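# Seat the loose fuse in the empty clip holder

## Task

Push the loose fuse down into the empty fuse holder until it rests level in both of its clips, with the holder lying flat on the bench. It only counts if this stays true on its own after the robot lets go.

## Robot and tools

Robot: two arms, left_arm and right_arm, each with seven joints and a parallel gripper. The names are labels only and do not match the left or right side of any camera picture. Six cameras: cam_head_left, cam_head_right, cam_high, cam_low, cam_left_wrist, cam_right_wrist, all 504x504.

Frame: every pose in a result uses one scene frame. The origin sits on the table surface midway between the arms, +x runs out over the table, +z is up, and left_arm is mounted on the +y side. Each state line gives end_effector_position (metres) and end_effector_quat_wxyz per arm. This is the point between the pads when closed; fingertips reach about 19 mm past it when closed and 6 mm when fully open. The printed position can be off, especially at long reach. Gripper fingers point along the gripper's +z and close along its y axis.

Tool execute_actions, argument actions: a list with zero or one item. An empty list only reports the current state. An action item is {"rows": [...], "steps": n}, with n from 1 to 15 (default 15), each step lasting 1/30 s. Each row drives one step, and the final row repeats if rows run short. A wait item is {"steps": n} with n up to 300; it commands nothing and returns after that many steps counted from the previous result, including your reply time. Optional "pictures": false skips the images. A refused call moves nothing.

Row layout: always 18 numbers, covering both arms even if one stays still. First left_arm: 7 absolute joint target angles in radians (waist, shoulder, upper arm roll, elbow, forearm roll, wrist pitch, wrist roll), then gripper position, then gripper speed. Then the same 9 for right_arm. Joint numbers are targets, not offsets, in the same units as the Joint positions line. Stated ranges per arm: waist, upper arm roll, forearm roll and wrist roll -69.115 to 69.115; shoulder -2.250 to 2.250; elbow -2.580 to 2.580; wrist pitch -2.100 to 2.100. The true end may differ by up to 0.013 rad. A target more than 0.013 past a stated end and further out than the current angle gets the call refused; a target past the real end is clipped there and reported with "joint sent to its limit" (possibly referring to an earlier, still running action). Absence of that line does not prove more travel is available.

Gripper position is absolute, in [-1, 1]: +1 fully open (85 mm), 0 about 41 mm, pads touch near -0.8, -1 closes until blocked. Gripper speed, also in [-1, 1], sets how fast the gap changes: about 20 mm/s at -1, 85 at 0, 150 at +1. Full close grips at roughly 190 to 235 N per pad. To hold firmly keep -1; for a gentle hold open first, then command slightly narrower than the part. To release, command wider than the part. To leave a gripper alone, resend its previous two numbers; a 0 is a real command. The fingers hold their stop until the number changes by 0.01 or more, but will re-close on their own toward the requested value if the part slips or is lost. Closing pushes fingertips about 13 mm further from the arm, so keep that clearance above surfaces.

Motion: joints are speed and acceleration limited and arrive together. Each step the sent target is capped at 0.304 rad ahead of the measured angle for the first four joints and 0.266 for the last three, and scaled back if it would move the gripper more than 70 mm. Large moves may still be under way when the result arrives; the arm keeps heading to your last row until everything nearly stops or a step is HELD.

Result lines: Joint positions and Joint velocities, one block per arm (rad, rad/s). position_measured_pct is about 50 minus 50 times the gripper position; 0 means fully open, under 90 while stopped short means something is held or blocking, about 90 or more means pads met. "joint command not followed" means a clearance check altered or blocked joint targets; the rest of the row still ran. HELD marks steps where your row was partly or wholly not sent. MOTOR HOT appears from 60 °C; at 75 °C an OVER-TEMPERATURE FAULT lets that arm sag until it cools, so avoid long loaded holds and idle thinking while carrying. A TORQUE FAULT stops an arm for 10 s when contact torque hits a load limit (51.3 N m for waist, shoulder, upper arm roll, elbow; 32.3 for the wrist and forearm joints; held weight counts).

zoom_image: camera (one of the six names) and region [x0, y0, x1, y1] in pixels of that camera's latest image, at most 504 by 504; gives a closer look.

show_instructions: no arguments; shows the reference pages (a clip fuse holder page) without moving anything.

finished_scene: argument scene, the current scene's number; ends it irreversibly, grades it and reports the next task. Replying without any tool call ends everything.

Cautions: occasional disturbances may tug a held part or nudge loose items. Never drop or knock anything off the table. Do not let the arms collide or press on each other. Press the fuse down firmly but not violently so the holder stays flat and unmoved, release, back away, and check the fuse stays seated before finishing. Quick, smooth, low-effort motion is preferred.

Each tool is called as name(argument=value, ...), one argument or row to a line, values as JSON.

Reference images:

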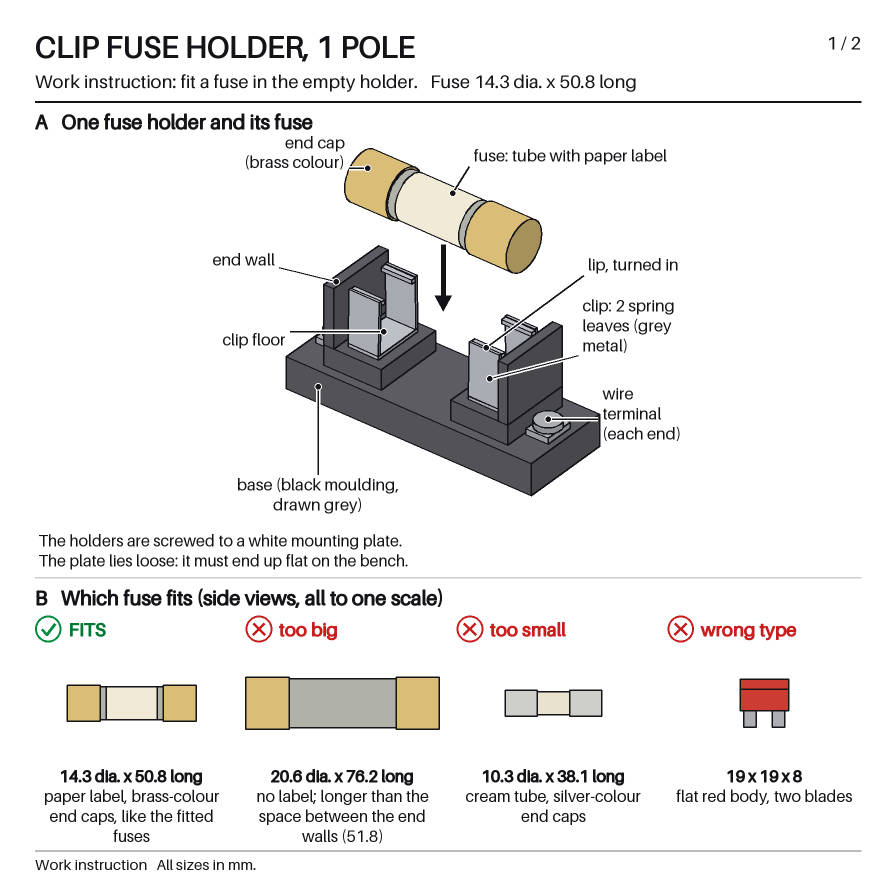

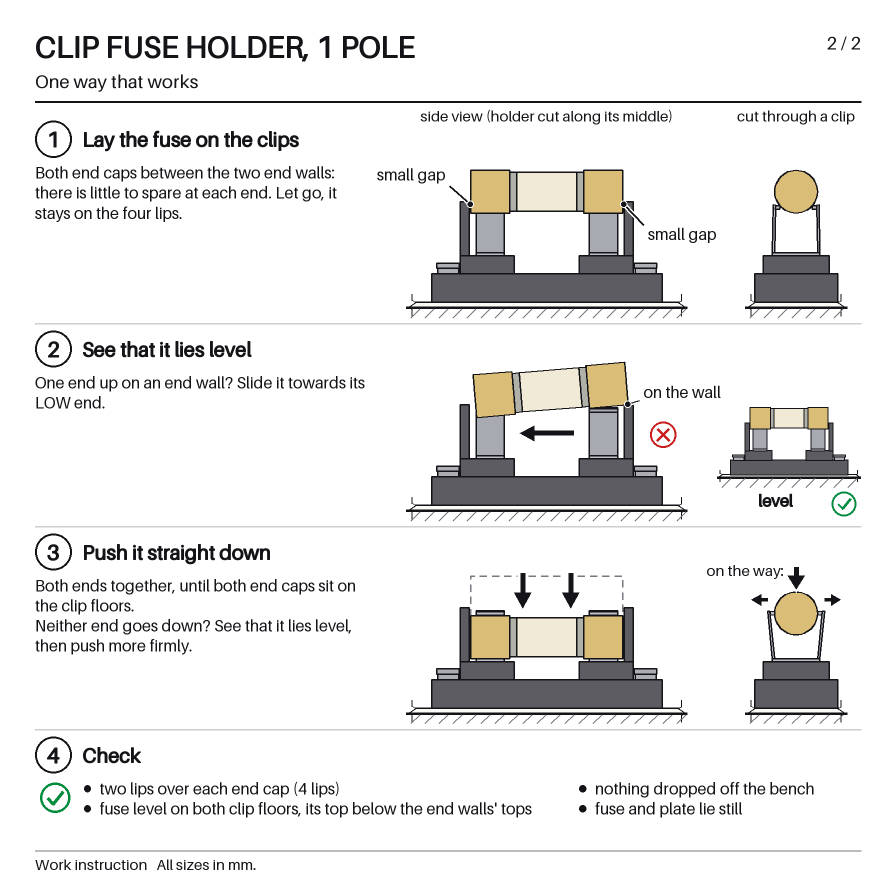

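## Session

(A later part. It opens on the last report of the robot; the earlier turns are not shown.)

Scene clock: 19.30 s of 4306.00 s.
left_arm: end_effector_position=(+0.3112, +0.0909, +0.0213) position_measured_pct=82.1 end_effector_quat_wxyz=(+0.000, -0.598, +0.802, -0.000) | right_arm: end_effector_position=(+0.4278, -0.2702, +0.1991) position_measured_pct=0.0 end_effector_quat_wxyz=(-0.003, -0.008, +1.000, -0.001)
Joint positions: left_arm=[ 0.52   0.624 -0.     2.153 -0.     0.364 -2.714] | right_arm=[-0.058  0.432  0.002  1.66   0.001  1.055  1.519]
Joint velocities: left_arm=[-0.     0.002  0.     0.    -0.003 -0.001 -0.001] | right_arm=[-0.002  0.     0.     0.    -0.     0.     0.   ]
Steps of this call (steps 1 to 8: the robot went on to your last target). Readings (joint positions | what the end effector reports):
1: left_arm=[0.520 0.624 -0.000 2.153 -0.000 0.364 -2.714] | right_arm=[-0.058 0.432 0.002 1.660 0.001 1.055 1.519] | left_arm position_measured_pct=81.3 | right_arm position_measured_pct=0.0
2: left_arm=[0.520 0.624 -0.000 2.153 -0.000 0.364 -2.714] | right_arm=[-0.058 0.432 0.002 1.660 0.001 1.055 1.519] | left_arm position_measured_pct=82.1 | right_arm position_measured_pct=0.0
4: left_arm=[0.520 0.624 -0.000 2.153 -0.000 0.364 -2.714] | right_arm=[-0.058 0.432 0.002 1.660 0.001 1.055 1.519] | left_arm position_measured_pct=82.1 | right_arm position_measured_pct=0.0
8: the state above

execute_actions(
  actions=[
    {"rows": [[0.5205,0.50,0,2.12,0,0.52,-2.714,-1,-0.3,-0.058,0.432,0.002,1.66,0.001,1.055,1.519,1,0],[0.5205,0.50,0,2.12,0,0.52,-2.714,-1,-0.3,-0.058,0.432,0.002,1.66,0.001,1.055,1.519,1,0],[0.5205,0.50,0,2.12,0,0.52,-2.714,-1,-0.3,-0.058,0.432,0.002,1.66,0.001,1.055,1.519,1,0],[0.5205,0.50,0,2.12,0,0.52,-2.714,-1,-0.3,-0.058,0.432,0.002,1.66,0.001,1.055,1.519,1,0],[0.5205,0.50,0,2.12,0,0.52,-2.714,-1,-0.3,-0.058,0.432,0.002,1.66,0.001,1.055,1.519,1,0],[0.5205,0.50,0,2.12,0,0.52,-2.714,-1,-0.3,-0.058,0.432,0.002,1.66,0.001,1.055,1.519,1,0],[0.5205,0.50,0,2.12,0,0.52,-2.714,-1,-0.3,-0.058,0.432,0.002,1.66,0.001,1.055,1.519,1,0],[0.5205,0.50,0,2.12,0,0.52,-2.714,-1,-0.3,-0.058,0.432,0.002,1.66,0.001,1.055,1.519,1,0],[0.5205,0.50,0,2.12,0,0.52,-2.714,-1,-0.3,-0.058,0.432,0.002,1.66,0.001,1.055,1.519,1,0],[0.5205,0.50,0,2.12,0,0.52,-2.714,-1,-0.3,-0.058,0.432,0.002,1.66,0.001,1.055,1.519,1,0],[0.9252,0.5508,0,1.9506,0,0.6402,-2.900,-1,-0.3,-0.058,0.432,0.002,1.66,0.001,1.055,1.519,1,0]], "steps": 15},
  ],
  pictures=false,
)

execute_actions(
  actions=[
    {"steps": 30},
  ],
)

Scene clock: 22.80 s of 4306.00 s.
left_arm: end_effector_position=(+0.3018, +0.0700, +0.0695) position_measured_pct=82.1 end_effector_quat_wxyz=(+0.000, -0.560, +0.829, +0.002) | right_arm: end_effector_position=(+0.4278, -0.2702, +0.1991) position_measured_pct=0.0 end_effector_quat_wxyz=(-0.003, -0.008, +1.000, -0.001)
Joint positions: left_arm=[ 0.583  0.515 -0.002  2.089 -0.001  0.542 -2.747] | right_arm=[-0.058  0.432  0.002  1.66   0.001  1.055  1.519]
Joint velocities: left_arm=[ 0.773  0.133 -0.002 -0.405  0.001  0.282 -0.44 ] | right_arm=[ 0.001 -0.001 -0.    -0.     0.    -0.001  0.001]
Steps of this call (steps 1 to 15: the robot went on to your last target; steps 16 to 90: nothing new was sent; steps 91 to 105: all 15 steps of this action). Readings (joint positions | what the end effector reports):
91: left_arm=[0.520 0.622 -0.000 2.153 -0.000 0.365 -2.714] | right_arm=[-0.058 0.432 0.002 1.660 0.001 1.055 1.519] | left_arm position_measured_pct=82.1 | right_arm position_measured_pct=0.0
92: left_arm=[0.520 0.616 -0.000 2.152 -0.000 0.371 -2.714] | right_arm=[-0.058 0.432 0.002 1.660 0.001 1.055 1.519] | left_arm position_measured_pct=82.1 | right_arm position_measured_pct=0.0
94: left_arm=[0.520 0.587 -0.000 2.145 -0.000 0.405 -2.714] | right_arm=[-0.058 0.432 0.002 1.660 0.001 1.055 1.519] | left_arm position_measured_pct=82.1 | right_arm position_measured_pct=0.0
98: left_arm=[0.521 0.513 0.000 2.123 0.000 0.503 -2.714] | right_arm=[-0.058 0.432 0.002 1.660 0.001 1.055 1.519] | left_arm position_measured_pct=82.1 | right_arm position_measured_pct=0.0
105: the state above

Scene clock: 23.80 s of 4306.00 s.
left_arm: end_effector_position=(+0.2126, -0.0336, +0.0799) position_measured_pct=82.1 end_effector_quat_wxyz=(-0.000, -0.339, +0.941, -0.000) | right_arm: end_effector_position=(+0.4278, -0.2702, +0.1991) position_measured_pct=0.0 end_effector_quat_wxyz=(-0.003, -0.008, +1.000, -0.001)
Joint positions: left_arm=[ 0.925  0.551  0.     1.951  0.     0.64  -2.9  ] | right_arm=[-0.058  0.432  0.002  1.66   0.001  1.055  1.519]
Joint velocities: left_arm=[ 0.002  0.001 -0.002 -0.    -0.001  0.001 -0.   ] | right_arm=[ 0.001 -0.    -0.     0.001 -0.     0.    -0.   ]
Steps of this call (steps 1 to 30: the robot went on to your last target). Readings (joint positions | what the end effector reports):
1: left_arm=[0.612 0.520 -0.003 2.075 -0.001 0.552 -2.763] | right_arm=[-0.058 0.432 0.002 1.660 0.001 1.055 1.519] | left_arm position_measured_pct=82.1 | right_arm position_measured_pct=0.0
2: left_arm=[0.646 0.524 -0.003 2.059 -0.001 0.563 -2.780] | right_arm=[-0.058 0.432 0.002 1.660 0.001 1.055 1.519] | left_arm position_measured_pct=82.1 | right_arm position_measured_pct=0.0
4: left_arm=[0.713 0.530 -0.001 2.032 -0.000 0.582 -2.810] | right_arm=[-0.058 0.432 0.002 1.660 0.001 1.055 1.519] | left_arm position_measured_pct=82.1 | right_arm position_measured_pct=0.0
8: left_arm=[0.842 0.543 0.000 1.981 0.000 0.618 -2.866] | right_arm=[-0.058 0.432 0.002 1.660 0.001 1.055 1.519] | left_arm position_measured_pct=82.1 | right_arm position_measured_pct=0.0
30: the state above
All arms were judged still, so your last target was given up. Only a new action makes them travel on or press farther. Fingers that are still opening or closing keep moving.

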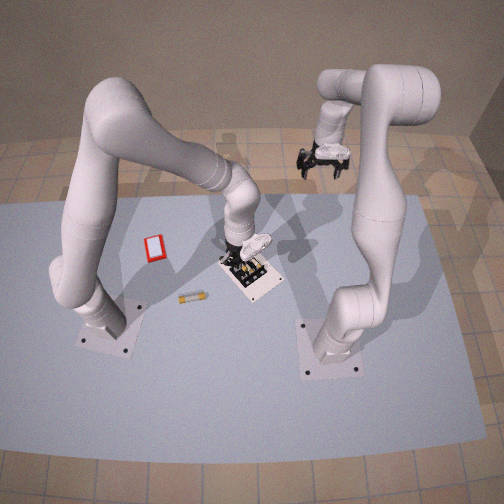

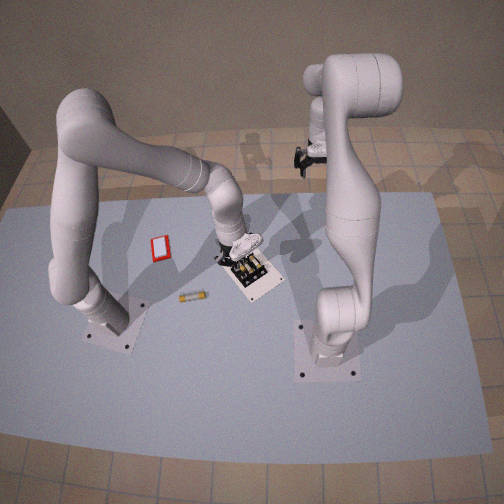

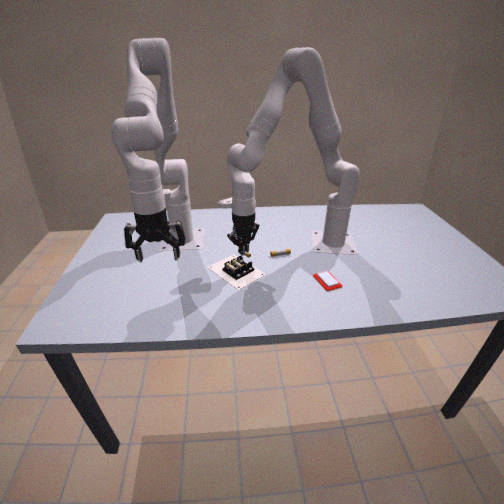

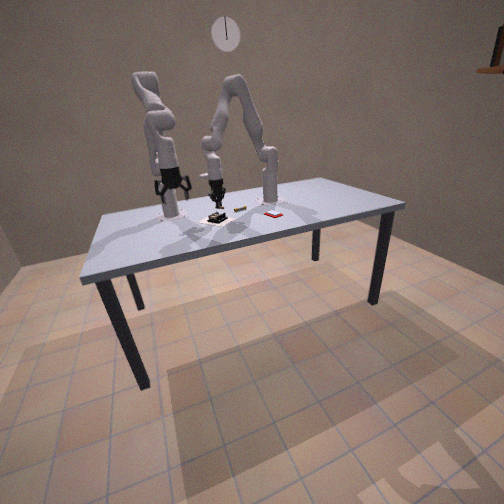

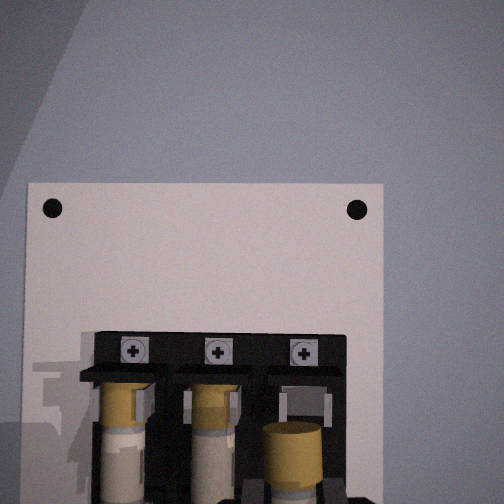

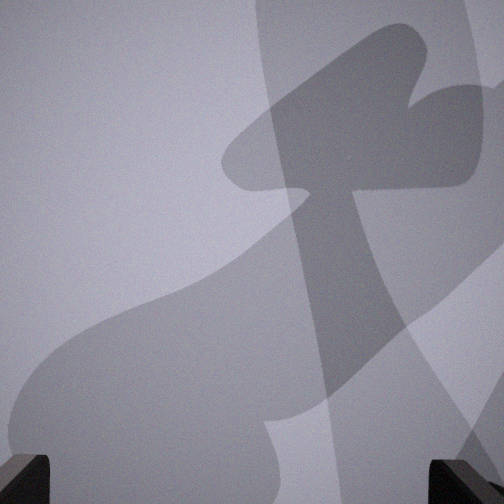

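zoom_image(
  camera="cam_left_wrist",
  region=[60, 320, 400, 504],
)

Region (60, 320, 400, 504) of cam_left_wrist's 504x504 image, scaled by 1.482; it fills the top 273 rows of this view, and the rest is white.

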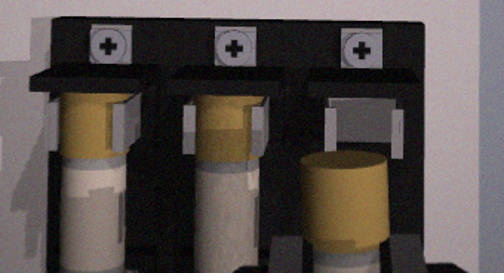

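execute_actions(
  actions=[
    {"rows": [[0.9423,0.5862,0,1.9704,0,0.5850,-2.921,-1,-0.3,-0.058,0.432,0.002,1.66,0.001,1.055,1.519,1,0]], "steps": 15},
  ],
)

zoom_image(
  camera="cam_left_wrist",
  region=[150, 330, 400, 504],
)

Scene clock: 27.67 s of 4306.00 s.
left_arm: end_effector_position=(+0.2055, -0.0347, +0.0620) position_measured_pct=82.1 end_effector_quat_wxyz=(+0.000, -0.321, +0.947, -0.000) | right_arm: end_effector_position=(+0.4278, -0.2702, +0.1991) position_measured_pct=0.0 end_effector_quat_wxyz=(-0.003, -0.008, +1.000, -0.001)
Joint positions: left_arm=[ 0.942  0.586  0.     1.97   0.     0.585 -2.921] | right_arm=[-0.058  0.432  0.002  1.66   0.001  1.055  1.519]
Joint velocities: left_arm=[ 0.001  0.001  0.001 -0.     0.002  0.     0.001] | right_arm=[ 0.002 -0.    -0.     0.003 -0.     0.001 -0.002]
Steps of this call (steps 1 to 90: nothing new was sent; then 0.37 s passed at rest; steps 91 to 105: all 15 steps of this action). Readings (joint positions | what the end effector reports):
91: left_arm=[0.926 0.552 -0.000 1.951 -0.000 0.639 -2.900] | right_arm=[-0.058 0.432 0.002 1.660 0.001 1.055 1.519] | left_arm position_measured_pct=82.1 | right_arm position_measured_pct=0.0
92: left_arm=[0.929 0.559 -0.001 1.954 -0.000 0.631 -2.903] | right_arm=[-0.058 0.432 0.002 1.660 0.001 1.055 1.519] | left_arm position_measured_pct=82.1 | right_arm position_measured_pct=0.0
94: left_arm=[0.940 0.580 -0.000 1.965 0.000 0.599 -2.916] | right_arm=[-0.058 0.432 0.002 1.660 0.001 1.055 1.519] | left_arm position_measured_pct=82.1 | right_arm position_measured_pct=0.0
98: left_arm=[0.941 0.585 0.000 1.970 0.000 0.585 -2.921] | right_arm=[-0.058 0.432 0.002 1.660 0.001 1.055 1.519] | left_arm position_measured_pct=82.1 | right_arm position_measured_pct=0.0
105: the state above

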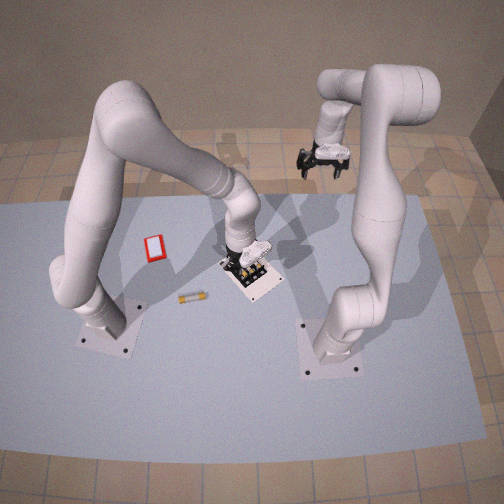

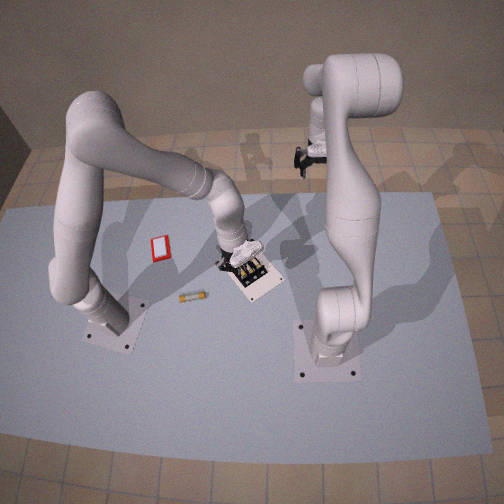

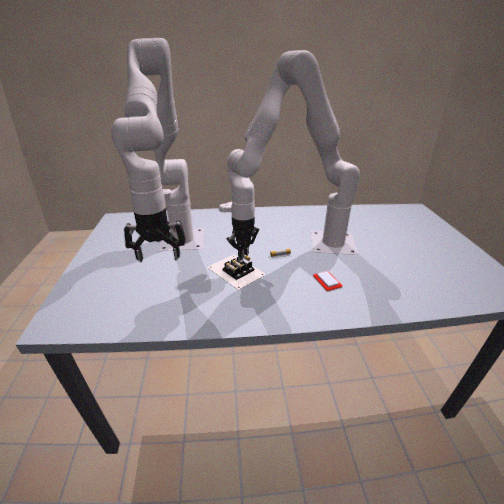

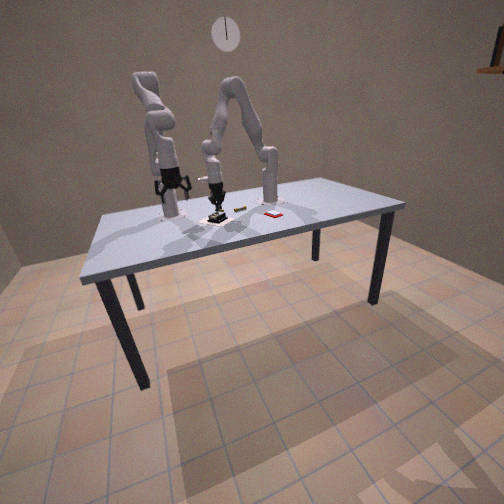

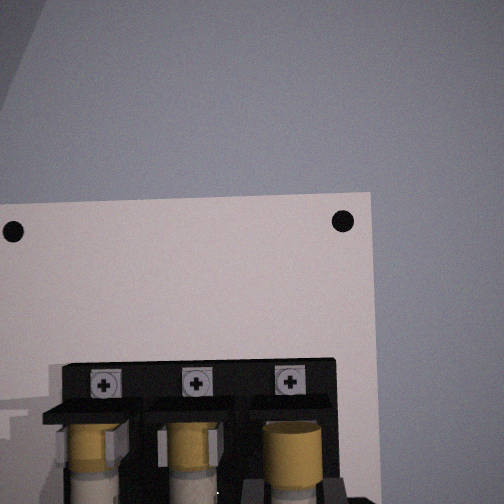

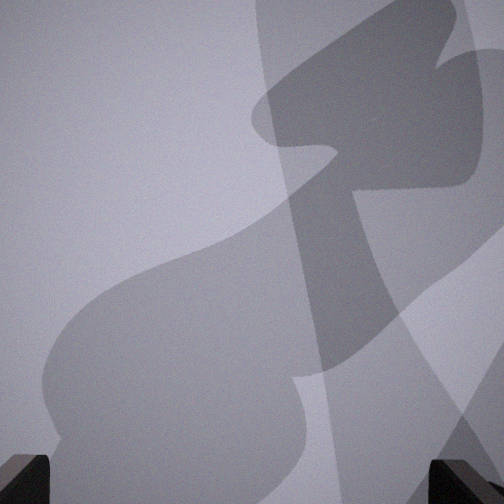

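Region (150, 330, 400, 504) of cam_left_wrist's 504x504 image, scaled by 2.016; it fills the top 351 rows of this view, and the rest is white.

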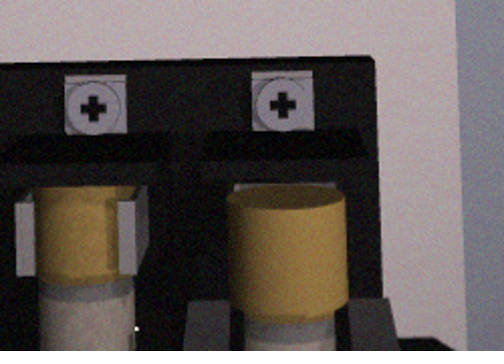

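execute_actions(
  actions=[
    {"rows": [[0.9397,0.5945,0,1.9741,0,0.5730,-2.9236,-1,-0.3,-0.058,0.432,0.002,1.66,0.001,1.055,1.519,1,0]], "steps": 12},
  ],
)

zoom_image(
  camera="cam_left_wrist",
  region=[150, 330, 400, 504],
)

zoom_image(
  camera="cam_high",
  region=[200, 235, 280, 295],
)

Scene clock: 30.77 s of 4306.00 s.
left_arm: end_effector_position=(+0.2063, -0.0341, +0.0580) position_measured_pct=82.1 end_effector_quat_wxyz=(+0.000, -0.321, +0.947, -0.000) | right_arm: end_effector_position=(+0.4278, -0.2702, +0.1991) position_measured_pct=0.0 end_effector_quat_wxyz=(-0.003, -0.008, +1.000, -0.001)
Joint positions: left_arm=[ 0.94   0.594 -0.     1.974 -0.     0.573 -2.924] | right_arm=[-0.058  0.432  0.002  1.66   0.001  1.055  1.519]
Joint velocities: left_arm=[ 0.001  0.001 -0.001 -0.    -0.001 -0.    -0.001] | right_arm=[-0.001  0.    -0.     0.     0.    -0.001 -0.   ]
Steps of this call (steps 1 to 15: the robot went on to your last target; steps 16 to 81: nothing new was sent; steps 82 to 93: all 12 steps of this action). Readings (joint positions | what the end effector reports):
82: left_arm=[0.942 0.587 0.000 1.971 0.000 0.584 -2.921] | right_arm=[-0.058 0.432 0.002 1.660 0.001 1.055 1.519] | left_arm position_measured_pct=82.1 | right_arm position_measured_pct=0.0
83: left_arm=[0.940 0.592 0.000 1.972 0.000 0.578 -2.922] | right_arm=[-0.058 0.432 0.002 1.660 0.001 1.055 1.519] | left_arm position_measured_pct=82.1 | right_arm position_measured_pct=0.0
85: left_arm=[0.940 0.594 -0.000 1.974 -0.000 0.574 -2.924] | right_arm=[-0.058 0.432 0.002 1.660 0.001 1.055 1.519] | left_arm position_measured_pct=82.1 | right_arm position_measured_pct=0.0
89: left_arm=[0.940 0.594 0.000 1.974 0.000 0.573 -2.924] | right_arm=[-0.058 0.432 0.002 1.660 0.001 1.055 1.519] | left_arm position_measured_pct=82.1 | right_arm position_measured_pct=0.0
93: the state above

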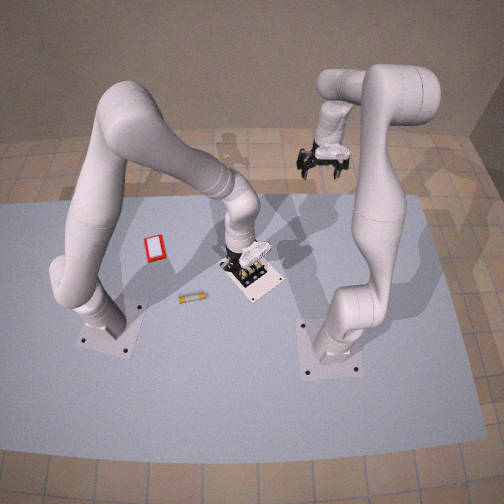

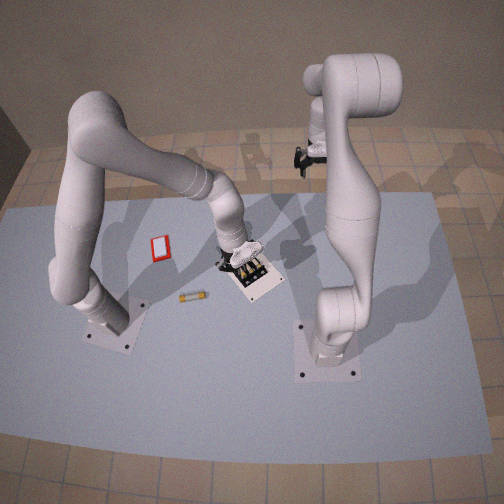

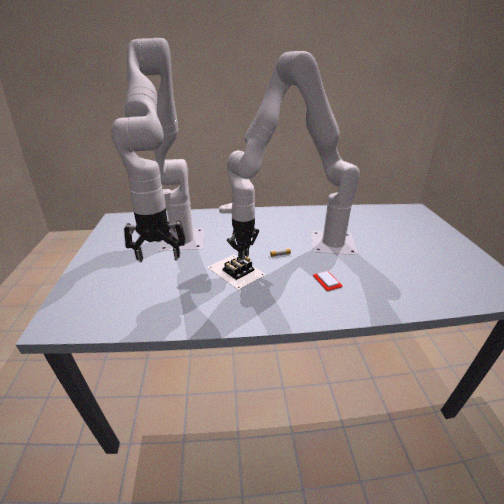

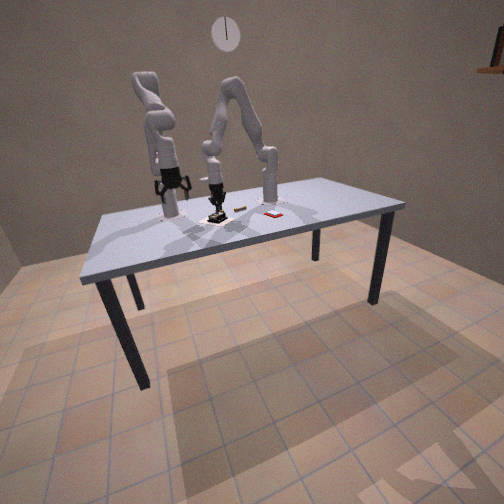

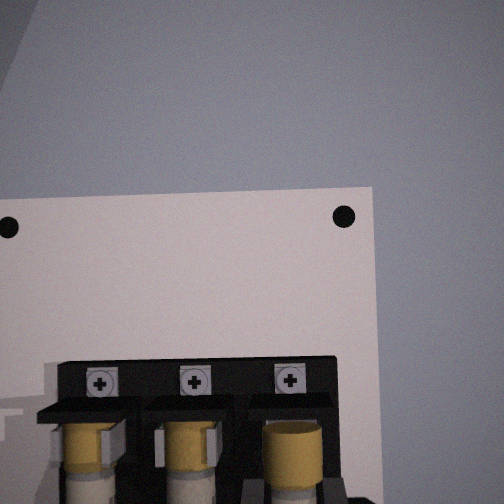

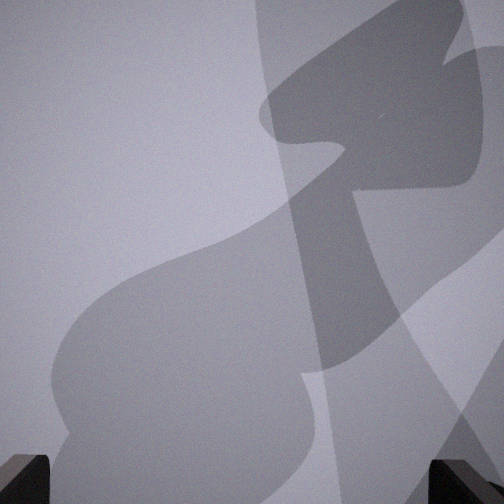

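Region (150, 330, 400, 504) of cam_left_wrist's 504x504 image, scaled by 2.016; it fills the top 351 rows of this view, and the rest is white.

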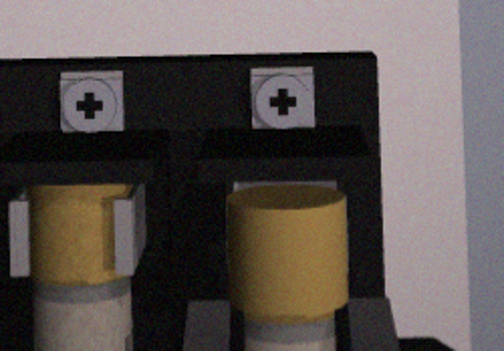

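Region (200, 235, 280, 295) of cam_high's 504x504 image, scaled by 6.300, with more detail than that image has; it fills the top 378 rows of this view, and the rest is white.

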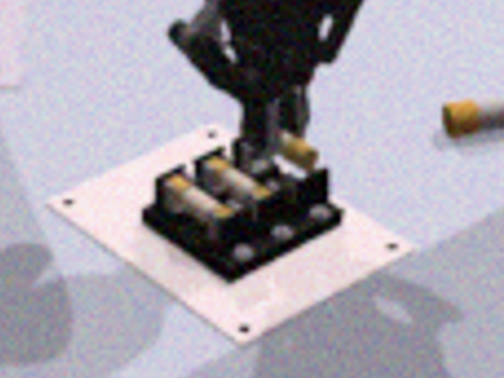

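execute_actions(
  actions=[
    {"rows": [[0.9397,0.6010,0,1.9763,0,0.5643,-2.9236,-1,-0.3,-0.058,0.432,0.002,1.66,0.001,1.055,1.519,1,0]], "steps": 12},
  ],
)

zoom_image(
  camera="cam_left_wrist",
  region=[150, 330, 400, 504],
)

zoom_image(
  camera="cam_high",
  region=[215, 245, 265, 285],
)

Scene clock: 32.03 s of 4306.00 s.
left_arm: end_effector_position=(+0.2063, -0.0341, +0.0549) position_measured_pct=82.1 end_effector_quat_wxyz=(+0.000, -0.321, +0.947, -0.000) | right_arm: end_effector_position=(+0.4278, -0.2702, +0.1991) position_measured_pct=0.0 end_effector_quat_wxyz=(-0.003, -0.008, +1.000, -0.001)
Joint positions: left_arm=[ 0.94   0.601  0.     1.976  0.     0.564 -2.924] | right_arm=[-0.058  0.432  0.002  1.66   0.001  1.055  1.519]
Joint velocities: left_arm=[-0.001  0.001 -0.    -0.    -0.001  0.     0.002] | right_arm=[-0.002  0.001  0.    -0.    -0.     0.001  0.001]
Steps of this call (steps 1 to 15: the robot went on to your last target; steps 16 to 26: nothing new was sent; steps 27 to 38: all 12 steps of this action). Readings (joint positions | what the end effector reports):
27: left_arm=[0.940 0.596 0.000 1.974 -0.000 0.572 -2.924] | right_arm=[-0.058 0.432 0.002 1.660 0.001 1.055 1.519] | left_arm position_measured_pct=82.1 | right_arm position_measured_pct=0.0
28: left_arm=[0.940 0.599 0.000 1.975 0.000 0.568 -2.924] | right_arm=[-0.058 0.432 0.002 1.660 0.001 1.055 1.519] | left_arm position_measured_pct=82.1 | right_arm position_measured_pct=0.0
30: left_arm=[0.940 0.601 -0.000 1.976 -0.000 0.565 -2.924] | right_arm=[-0.058 0.432 0.002 1.660 0.001 1.055 1.519] | left_arm position_measured_pct=82.1 | right_arm position_measured_pct=0.0
34: left_arm=[0.940 0.601 -0.000 1.976 0.000 0.564 -2.924] | right_arm=[-0.058 0.432 0.002 1.660 0.001 1.055 1.519] | left_arm position_measured_pct=82.1 | right_arm position_measured_pct=0.0
38: the state above

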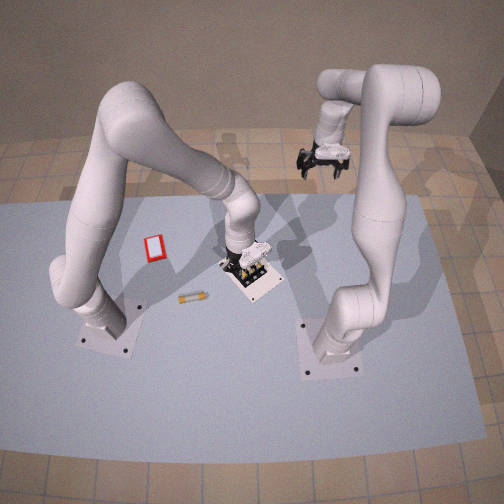

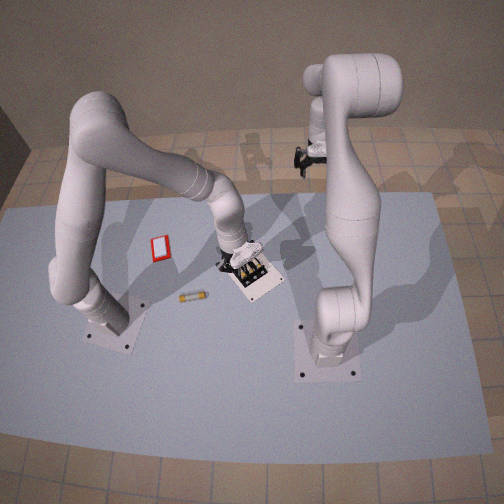

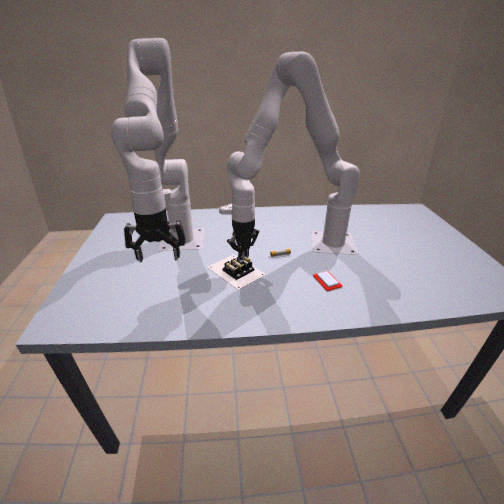

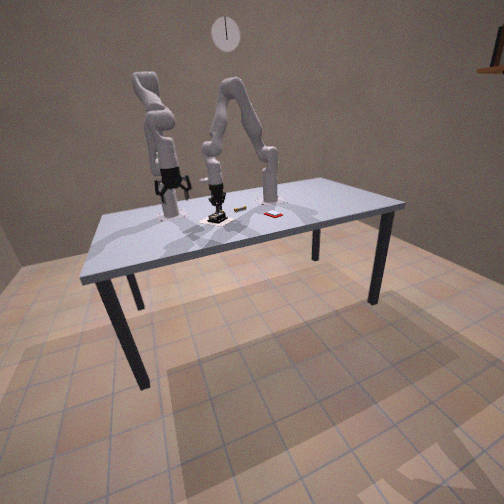

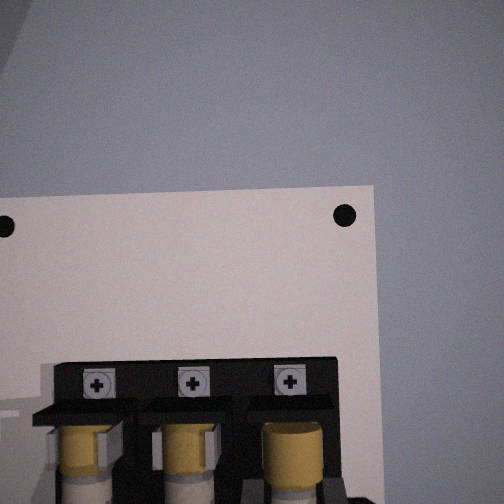

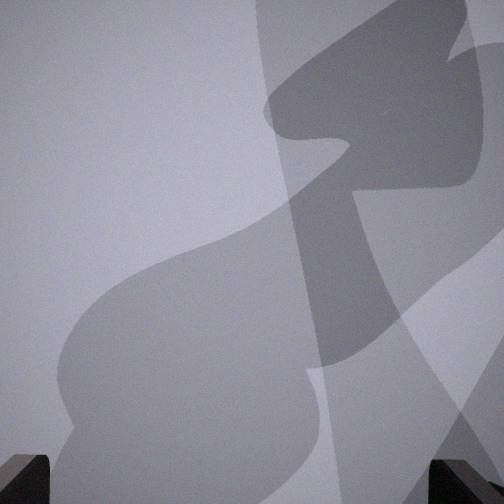

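Region (150, 330, 400, 504) of cam_left_wrist's 504x504 image, scaled by 2.016; it fills the top 351 rows of this view, and the rest is white.

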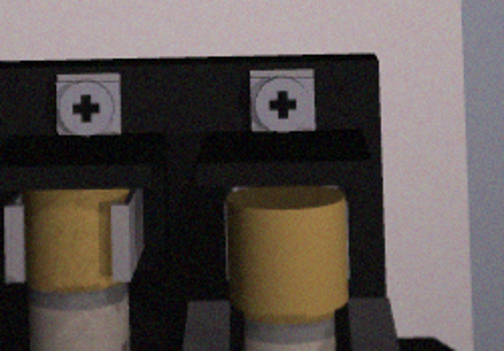

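Region (215, 245, 265, 285) of cam_high's 504x504 image, scaled by 10.080, with more detail than that image has; it fills the top 403 rows of this view, and the rest is white.

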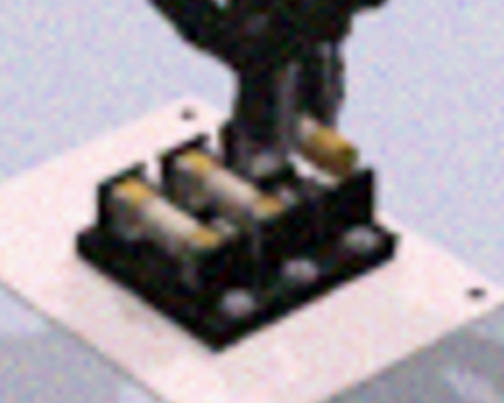

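execute_actions(
  actions=[
    {"rows": [[0.9397,0.6053,0,1.9778,0,0.5585,-2.9236,-1,-0.3,-0.058,0.432,0.002,1.66,0.001,1.055,1.519,1,0]], "steps": 12},
  ],
)

zoom_image(
  camera="cam_left_wrist",
  region=[150, 330, 400, 504],
)

zoom_image(
  camera="cam_high",
  region=[215, 245, 265, 285],
)

Scene clock: 33.10 s of 4306.00 s.
left_arm: end_effector_position=(+0.2062, -0.0340, +0.0529) position_measured_pct=82.1 end_effector_quat_wxyz=(+0.000, -0.321, +0.947, -0.000) | right_arm: end_effector_position=(+0.4278, -0.2702, +0.1991) position_measured_pct=0.0 end_effector_quat_wxyz=(-0.003, -0.008, +1.000, -0.001)
Joint positions: left_arm=[ 0.94   0.605  0.     1.978 -0.     0.558 -2.924] | right_arm=[-0.058  0.432  0.002  1.66   0.001  1.055  1.519]
Joint velocities: left_arm=[ 0.002  0.001 -0.    -0.    -0.001 -0.002  0.   ] | right_arm=[-0.001 -0.    -0.     0.001  0.     0.001 -0.   ]
Steps of this call (steps 1 to 15: the robot went on to your last target; steps 16 to 20: nothing new was sent; steps 21 to 32: all 12 steps of this action). Readings (joint positions | what the end effector reports):
21: left_arm=[0.940 0.602 0.000 1.976 -0.000 0.563 -2.924] | right_arm=[-0.058 0.432 0.002 1.660 0.001 1.055 1.519] | left_arm position_measured_pct=82.1 | right_arm position_measured_pct=0.0
22: left_arm=[0.940 0.604 0.000 1.977 0.000 0.560 -2.924] | right_arm=[-0.058 0.432 0.002 1.660 0.001 1.055 1.519] | left_arm position_measured_pct=82.1 | right_arm position_measured_pct=0.0
24: left_arm=[0.940 0.605 -0.000 1.978 -0.000 0.559 -2.924] | right_arm=[-0.058 0.432 0.002 1.660 0.001 1.055 1.519] | left_arm position_measured_pct=82.1 | right_arm position_measured_pct=0.0
28: left_arm=[0.940 0.605 -0.000 1.978 0.000 0.559 -2.924] | right_arm=[-0.058 0.432 0.002 1.660 0.001 1.055 1.519] | left_arm position_measured_pct=82.1 | right_arm position_measured_pct=0.0
32: the state above

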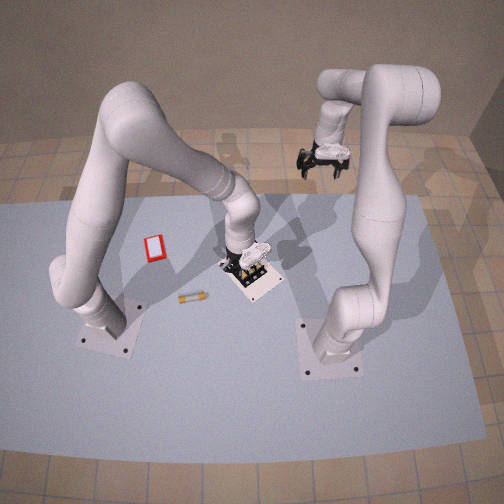

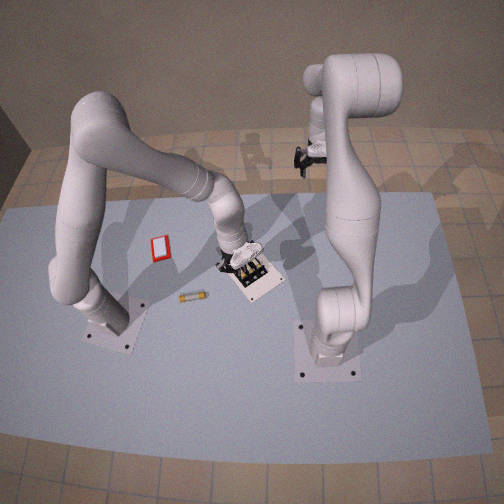

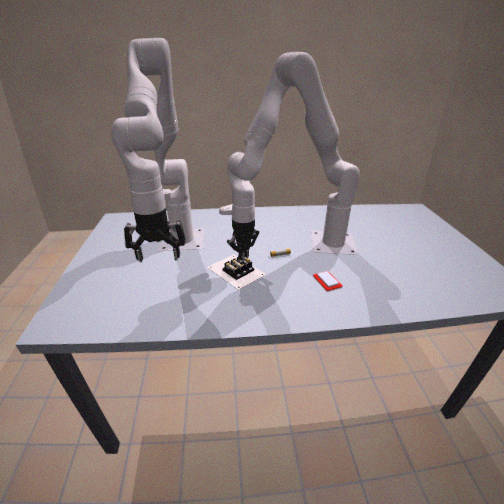

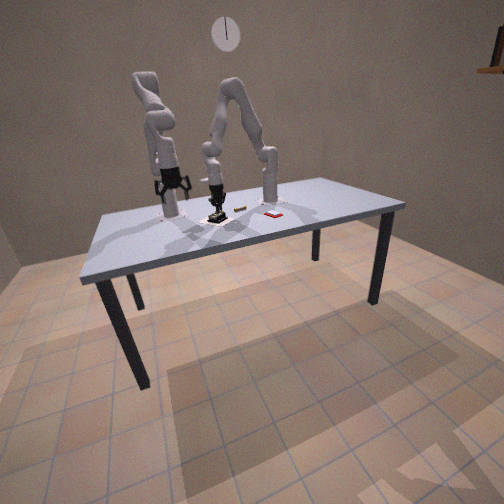

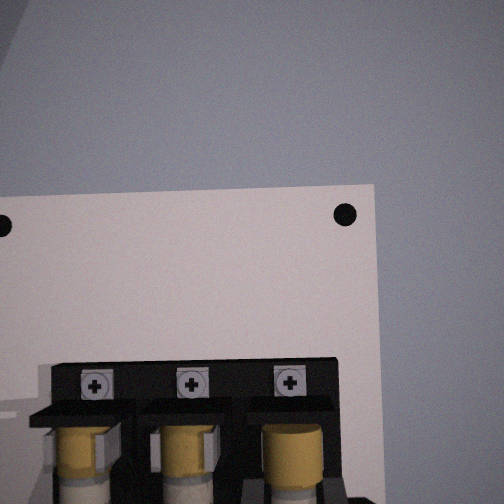

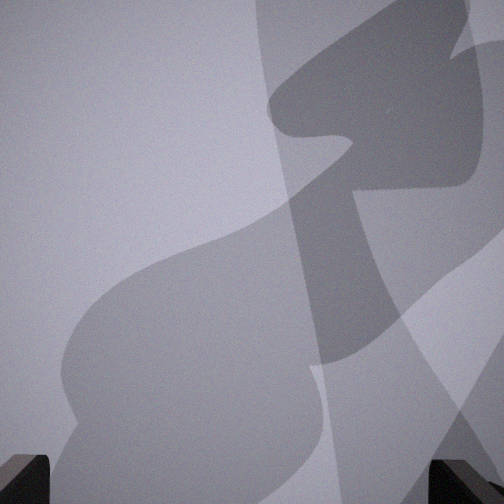

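Region (150, 330, 400, 504) of cam_left_wrist's 504x504 image, scaled by 2.016; it fills the top 351 rows of this view, and the rest is white.

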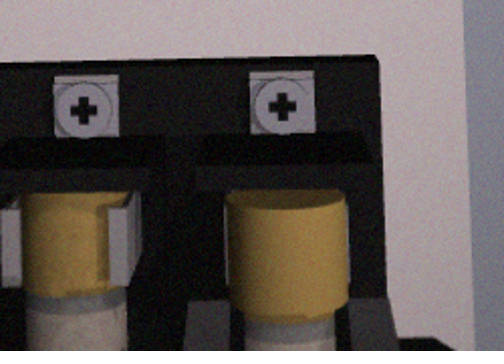

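Region (215, 245, 265, 285) of cam_high's 504x504 image, scaled by 10.080, with more detail than that image has; it fills the top 403 rows of this view, and the rest is white.

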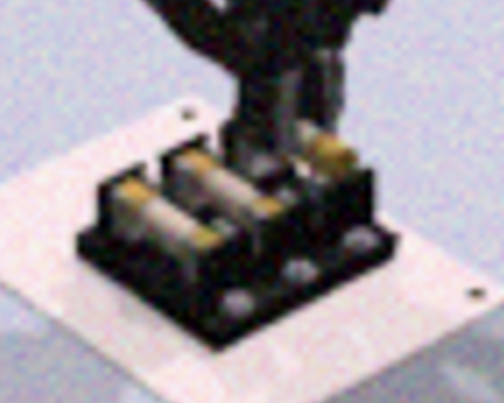

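execute_actions(
  actions=[
    {"rows": [[0.9397,0.6066,0,1.9782,0,0.5568,-2.9236,-1,-0.3,-0.058,0.432,0.002,1.66,0.001,1.055,1.519,1,0],[0.9397,0.6079,0,1.9785,0,0.5552,-2.9236,-1,-0.3,-0.058,0.432,0.002,1.66,0.001,1.055,1.519,1,0],[0.9397,0.6092,0,1.9789,0,0.5535,-2.9236,-1,-0.3,-0.058,0.432,0.002,1.66,0.001,1.055,1.519,1,0],[0.9397,0.6105,0,1.9792,0,0.5519,-2.9236,-1,-0.3,-0.058,0.432,0.002,1.66,0.001,1.055,1.519,1,0],[0.9397,0.6118,0,1.9796,0,0.5502,-2.9236,-1,-0.3,-0.058,0.432,0.002,1.66,0.001,1.055,1.519,1,0],[0.9397,0.6130,0,1.9800,0,0.5486,-2.9236,-1,-0.3,-0.058,0.432,0.002,1.66,0.001,1.055,1.519,1,0],[0.9397,0.6143,0,1.9803,0,0.5470,-2.9236,-1,-0.3,-0.058,0.432,0.002,1.66,0.001,1.055,1.519,1,0],[0.9397,0.6156,0,1.9807,0,0.5453,-2.9236,-1,-0.3,-0.058,0.432,0.002,1.66,0.001,1.055,1.519,1,0],[0.9397,0.6169,0,1.9810,0,0.5437,-2.9236,-1,-0.3,-0.058,0.432,0.002,1.66,0.001,1.055,1.519,1,0],[0.9397,0.6182,0,1.9814,0,0.5420,-2.9236,-1,-0.3,-0.058,0.432,0.002,1.66,0.001,1.055,1.519,1,0],[0.9397,0.6195,0,1.9818,0,0.5403,-2.9236,-1,-0.3,-0.058,0.432,0.002,1.66,0.001,1.055,1.519,1,0],[0.9397,0.6208,0,1.9821,0,0.5387,-2.9236,-1,-0.3,-0.058,0.432,0.002,1.66,0.001,1.055,1.519,1,0]], "steps": 15},
  ],
)

zoom_image(
  camera="cam_left_wrist",
  region=[150, 330, 400, 504],
)

zoom_image(
  camera="cam_high",
  region=[215, 245, 265, 285],
)

Scene clock: 37.03 s of 4306.00 s.
left_arm: end_effector_position=(+0.2065, -0.0345, +0.0505) position_measured_pct=82.1 end_effector_quat_wxyz=(+0.000, -0.321, +0.947, -0.003) | right_arm: end_effector_position=(+0.4278, -0.2702, +0.1991) position_measured_pct=0.0 end_effector_quat_wxyz=(-0.003, -0.008, +1.000, -0.001)
Joint positions: left_arm=[ 0.94   0.609  0.     1.983 -0.     0.544 -2.924] | right_arm=[-0.058  0.432  0.002  1.66   0.001  1.055  1.519]
Joint velocities: left_arm=[-0.001  0.     0.     0.002 -0.001 -0.003 -0.   ] | right_arm=[ 0.     0.     0.     0.001  0.    -0.001  0.001]
Steps of this call (steps 1 to 15: the robot went on to your last target; steps 16 to 90: nothing new was sent; then 0.43 s passed at rest; steps 91 to 105: all 15 steps of this action). Readings (joint positions | what the end effector reports):
91: left_arm=[0.940 0.606 0.000 1.978 -0.000 0.558 -2.924] | right_arm=[-0.058 0.432 0.002 1.660 0.001 1.055 1.519] | left_arm position_measured_pct=82.1 | right_arm position_measured_pct=0.0
92: left_arm=[0.940 0.606 -0.000 1.978 -0.000 0.557 -2.924] | right_arm=[-0.058 0.432 0.002 1.660 0.001 1.055 1.519] | left_arm position_measured_pct=82.1 | right_arm position_measured_pct=0.0
94: left_arm=[0.940 0.607 0.000 1.979 -0.000 0.555 -2.924] | right_arm=[-0.058 0.432 0.002 1.660 0.001 1.055 1.519] | left_arm position_measured_pct=82.1 | right_arm position_measured_pct=0.0
98: left_arm=[0.940 0.607 0.000 1.980 -0.000 0.551 -2.924] | right_arm=[-0.058 0.432 0.002 1.660 0.001 1.055 1.519] | left_arm position_measured_pct=82.1 | right_arm position_measured_pct=0.0
105: the state above

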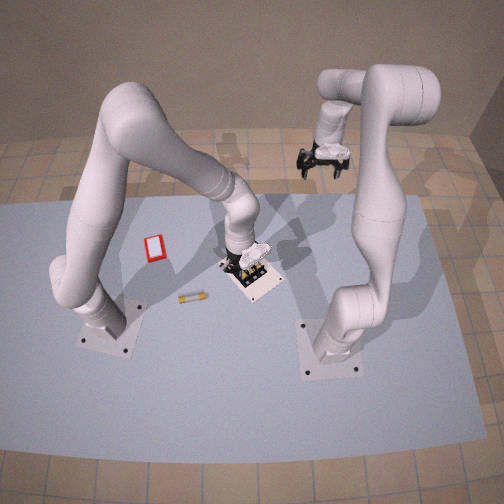

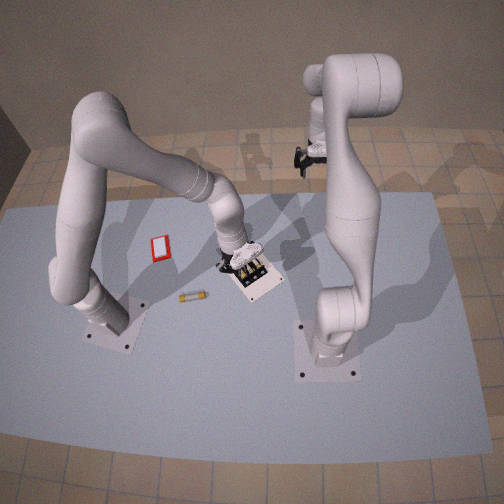

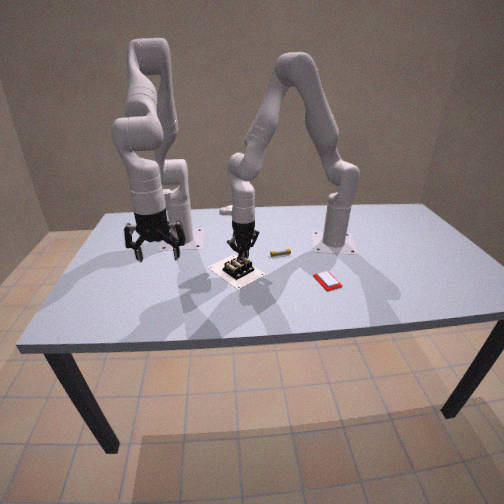

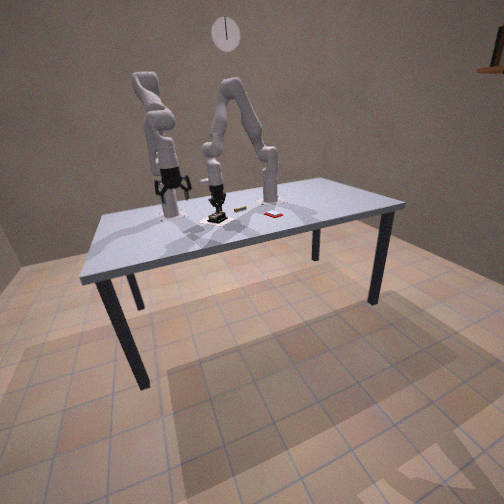

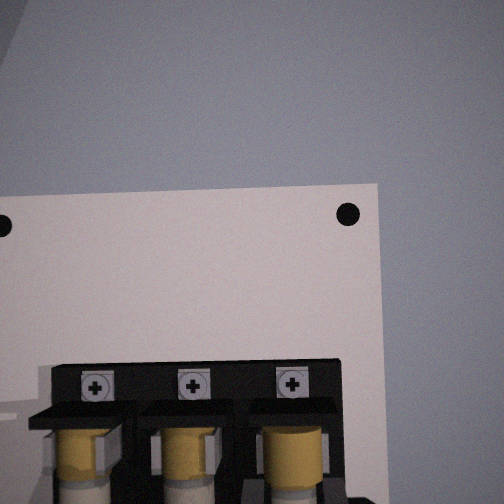

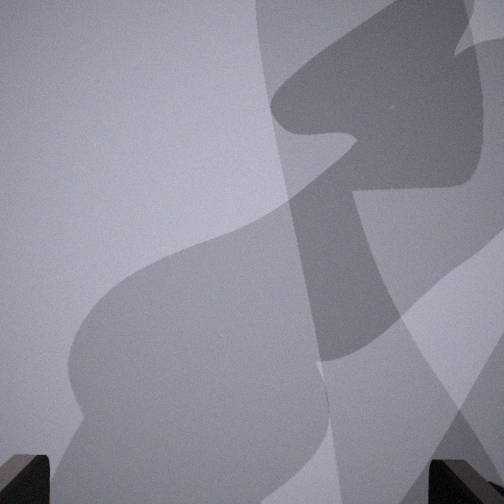

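Region (150, 330, 400, 504) of cam_left_wrist's 504x504 image, scaled by 2.016; it fills the top 351 rows of this view, and the rest is white.

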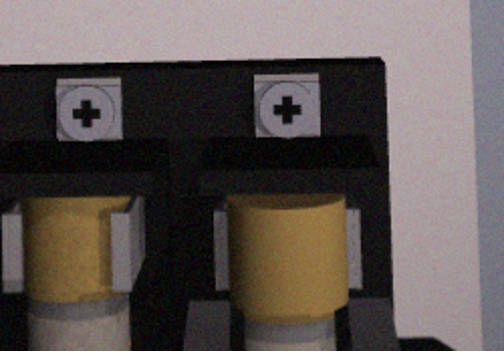

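Region (215, 245, 265, 285) of cam_high's 504x504 image, scaled by 10.080, with more detail than that image has; it fills the top 403 rows of this view, and the rest is white.

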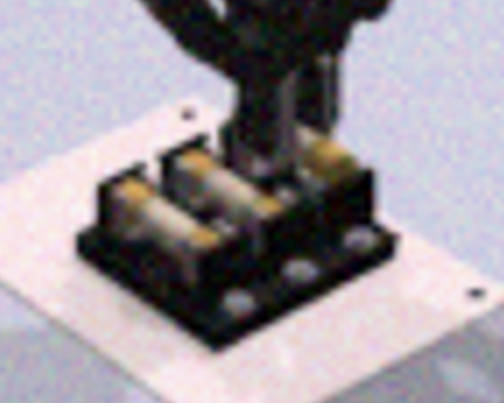

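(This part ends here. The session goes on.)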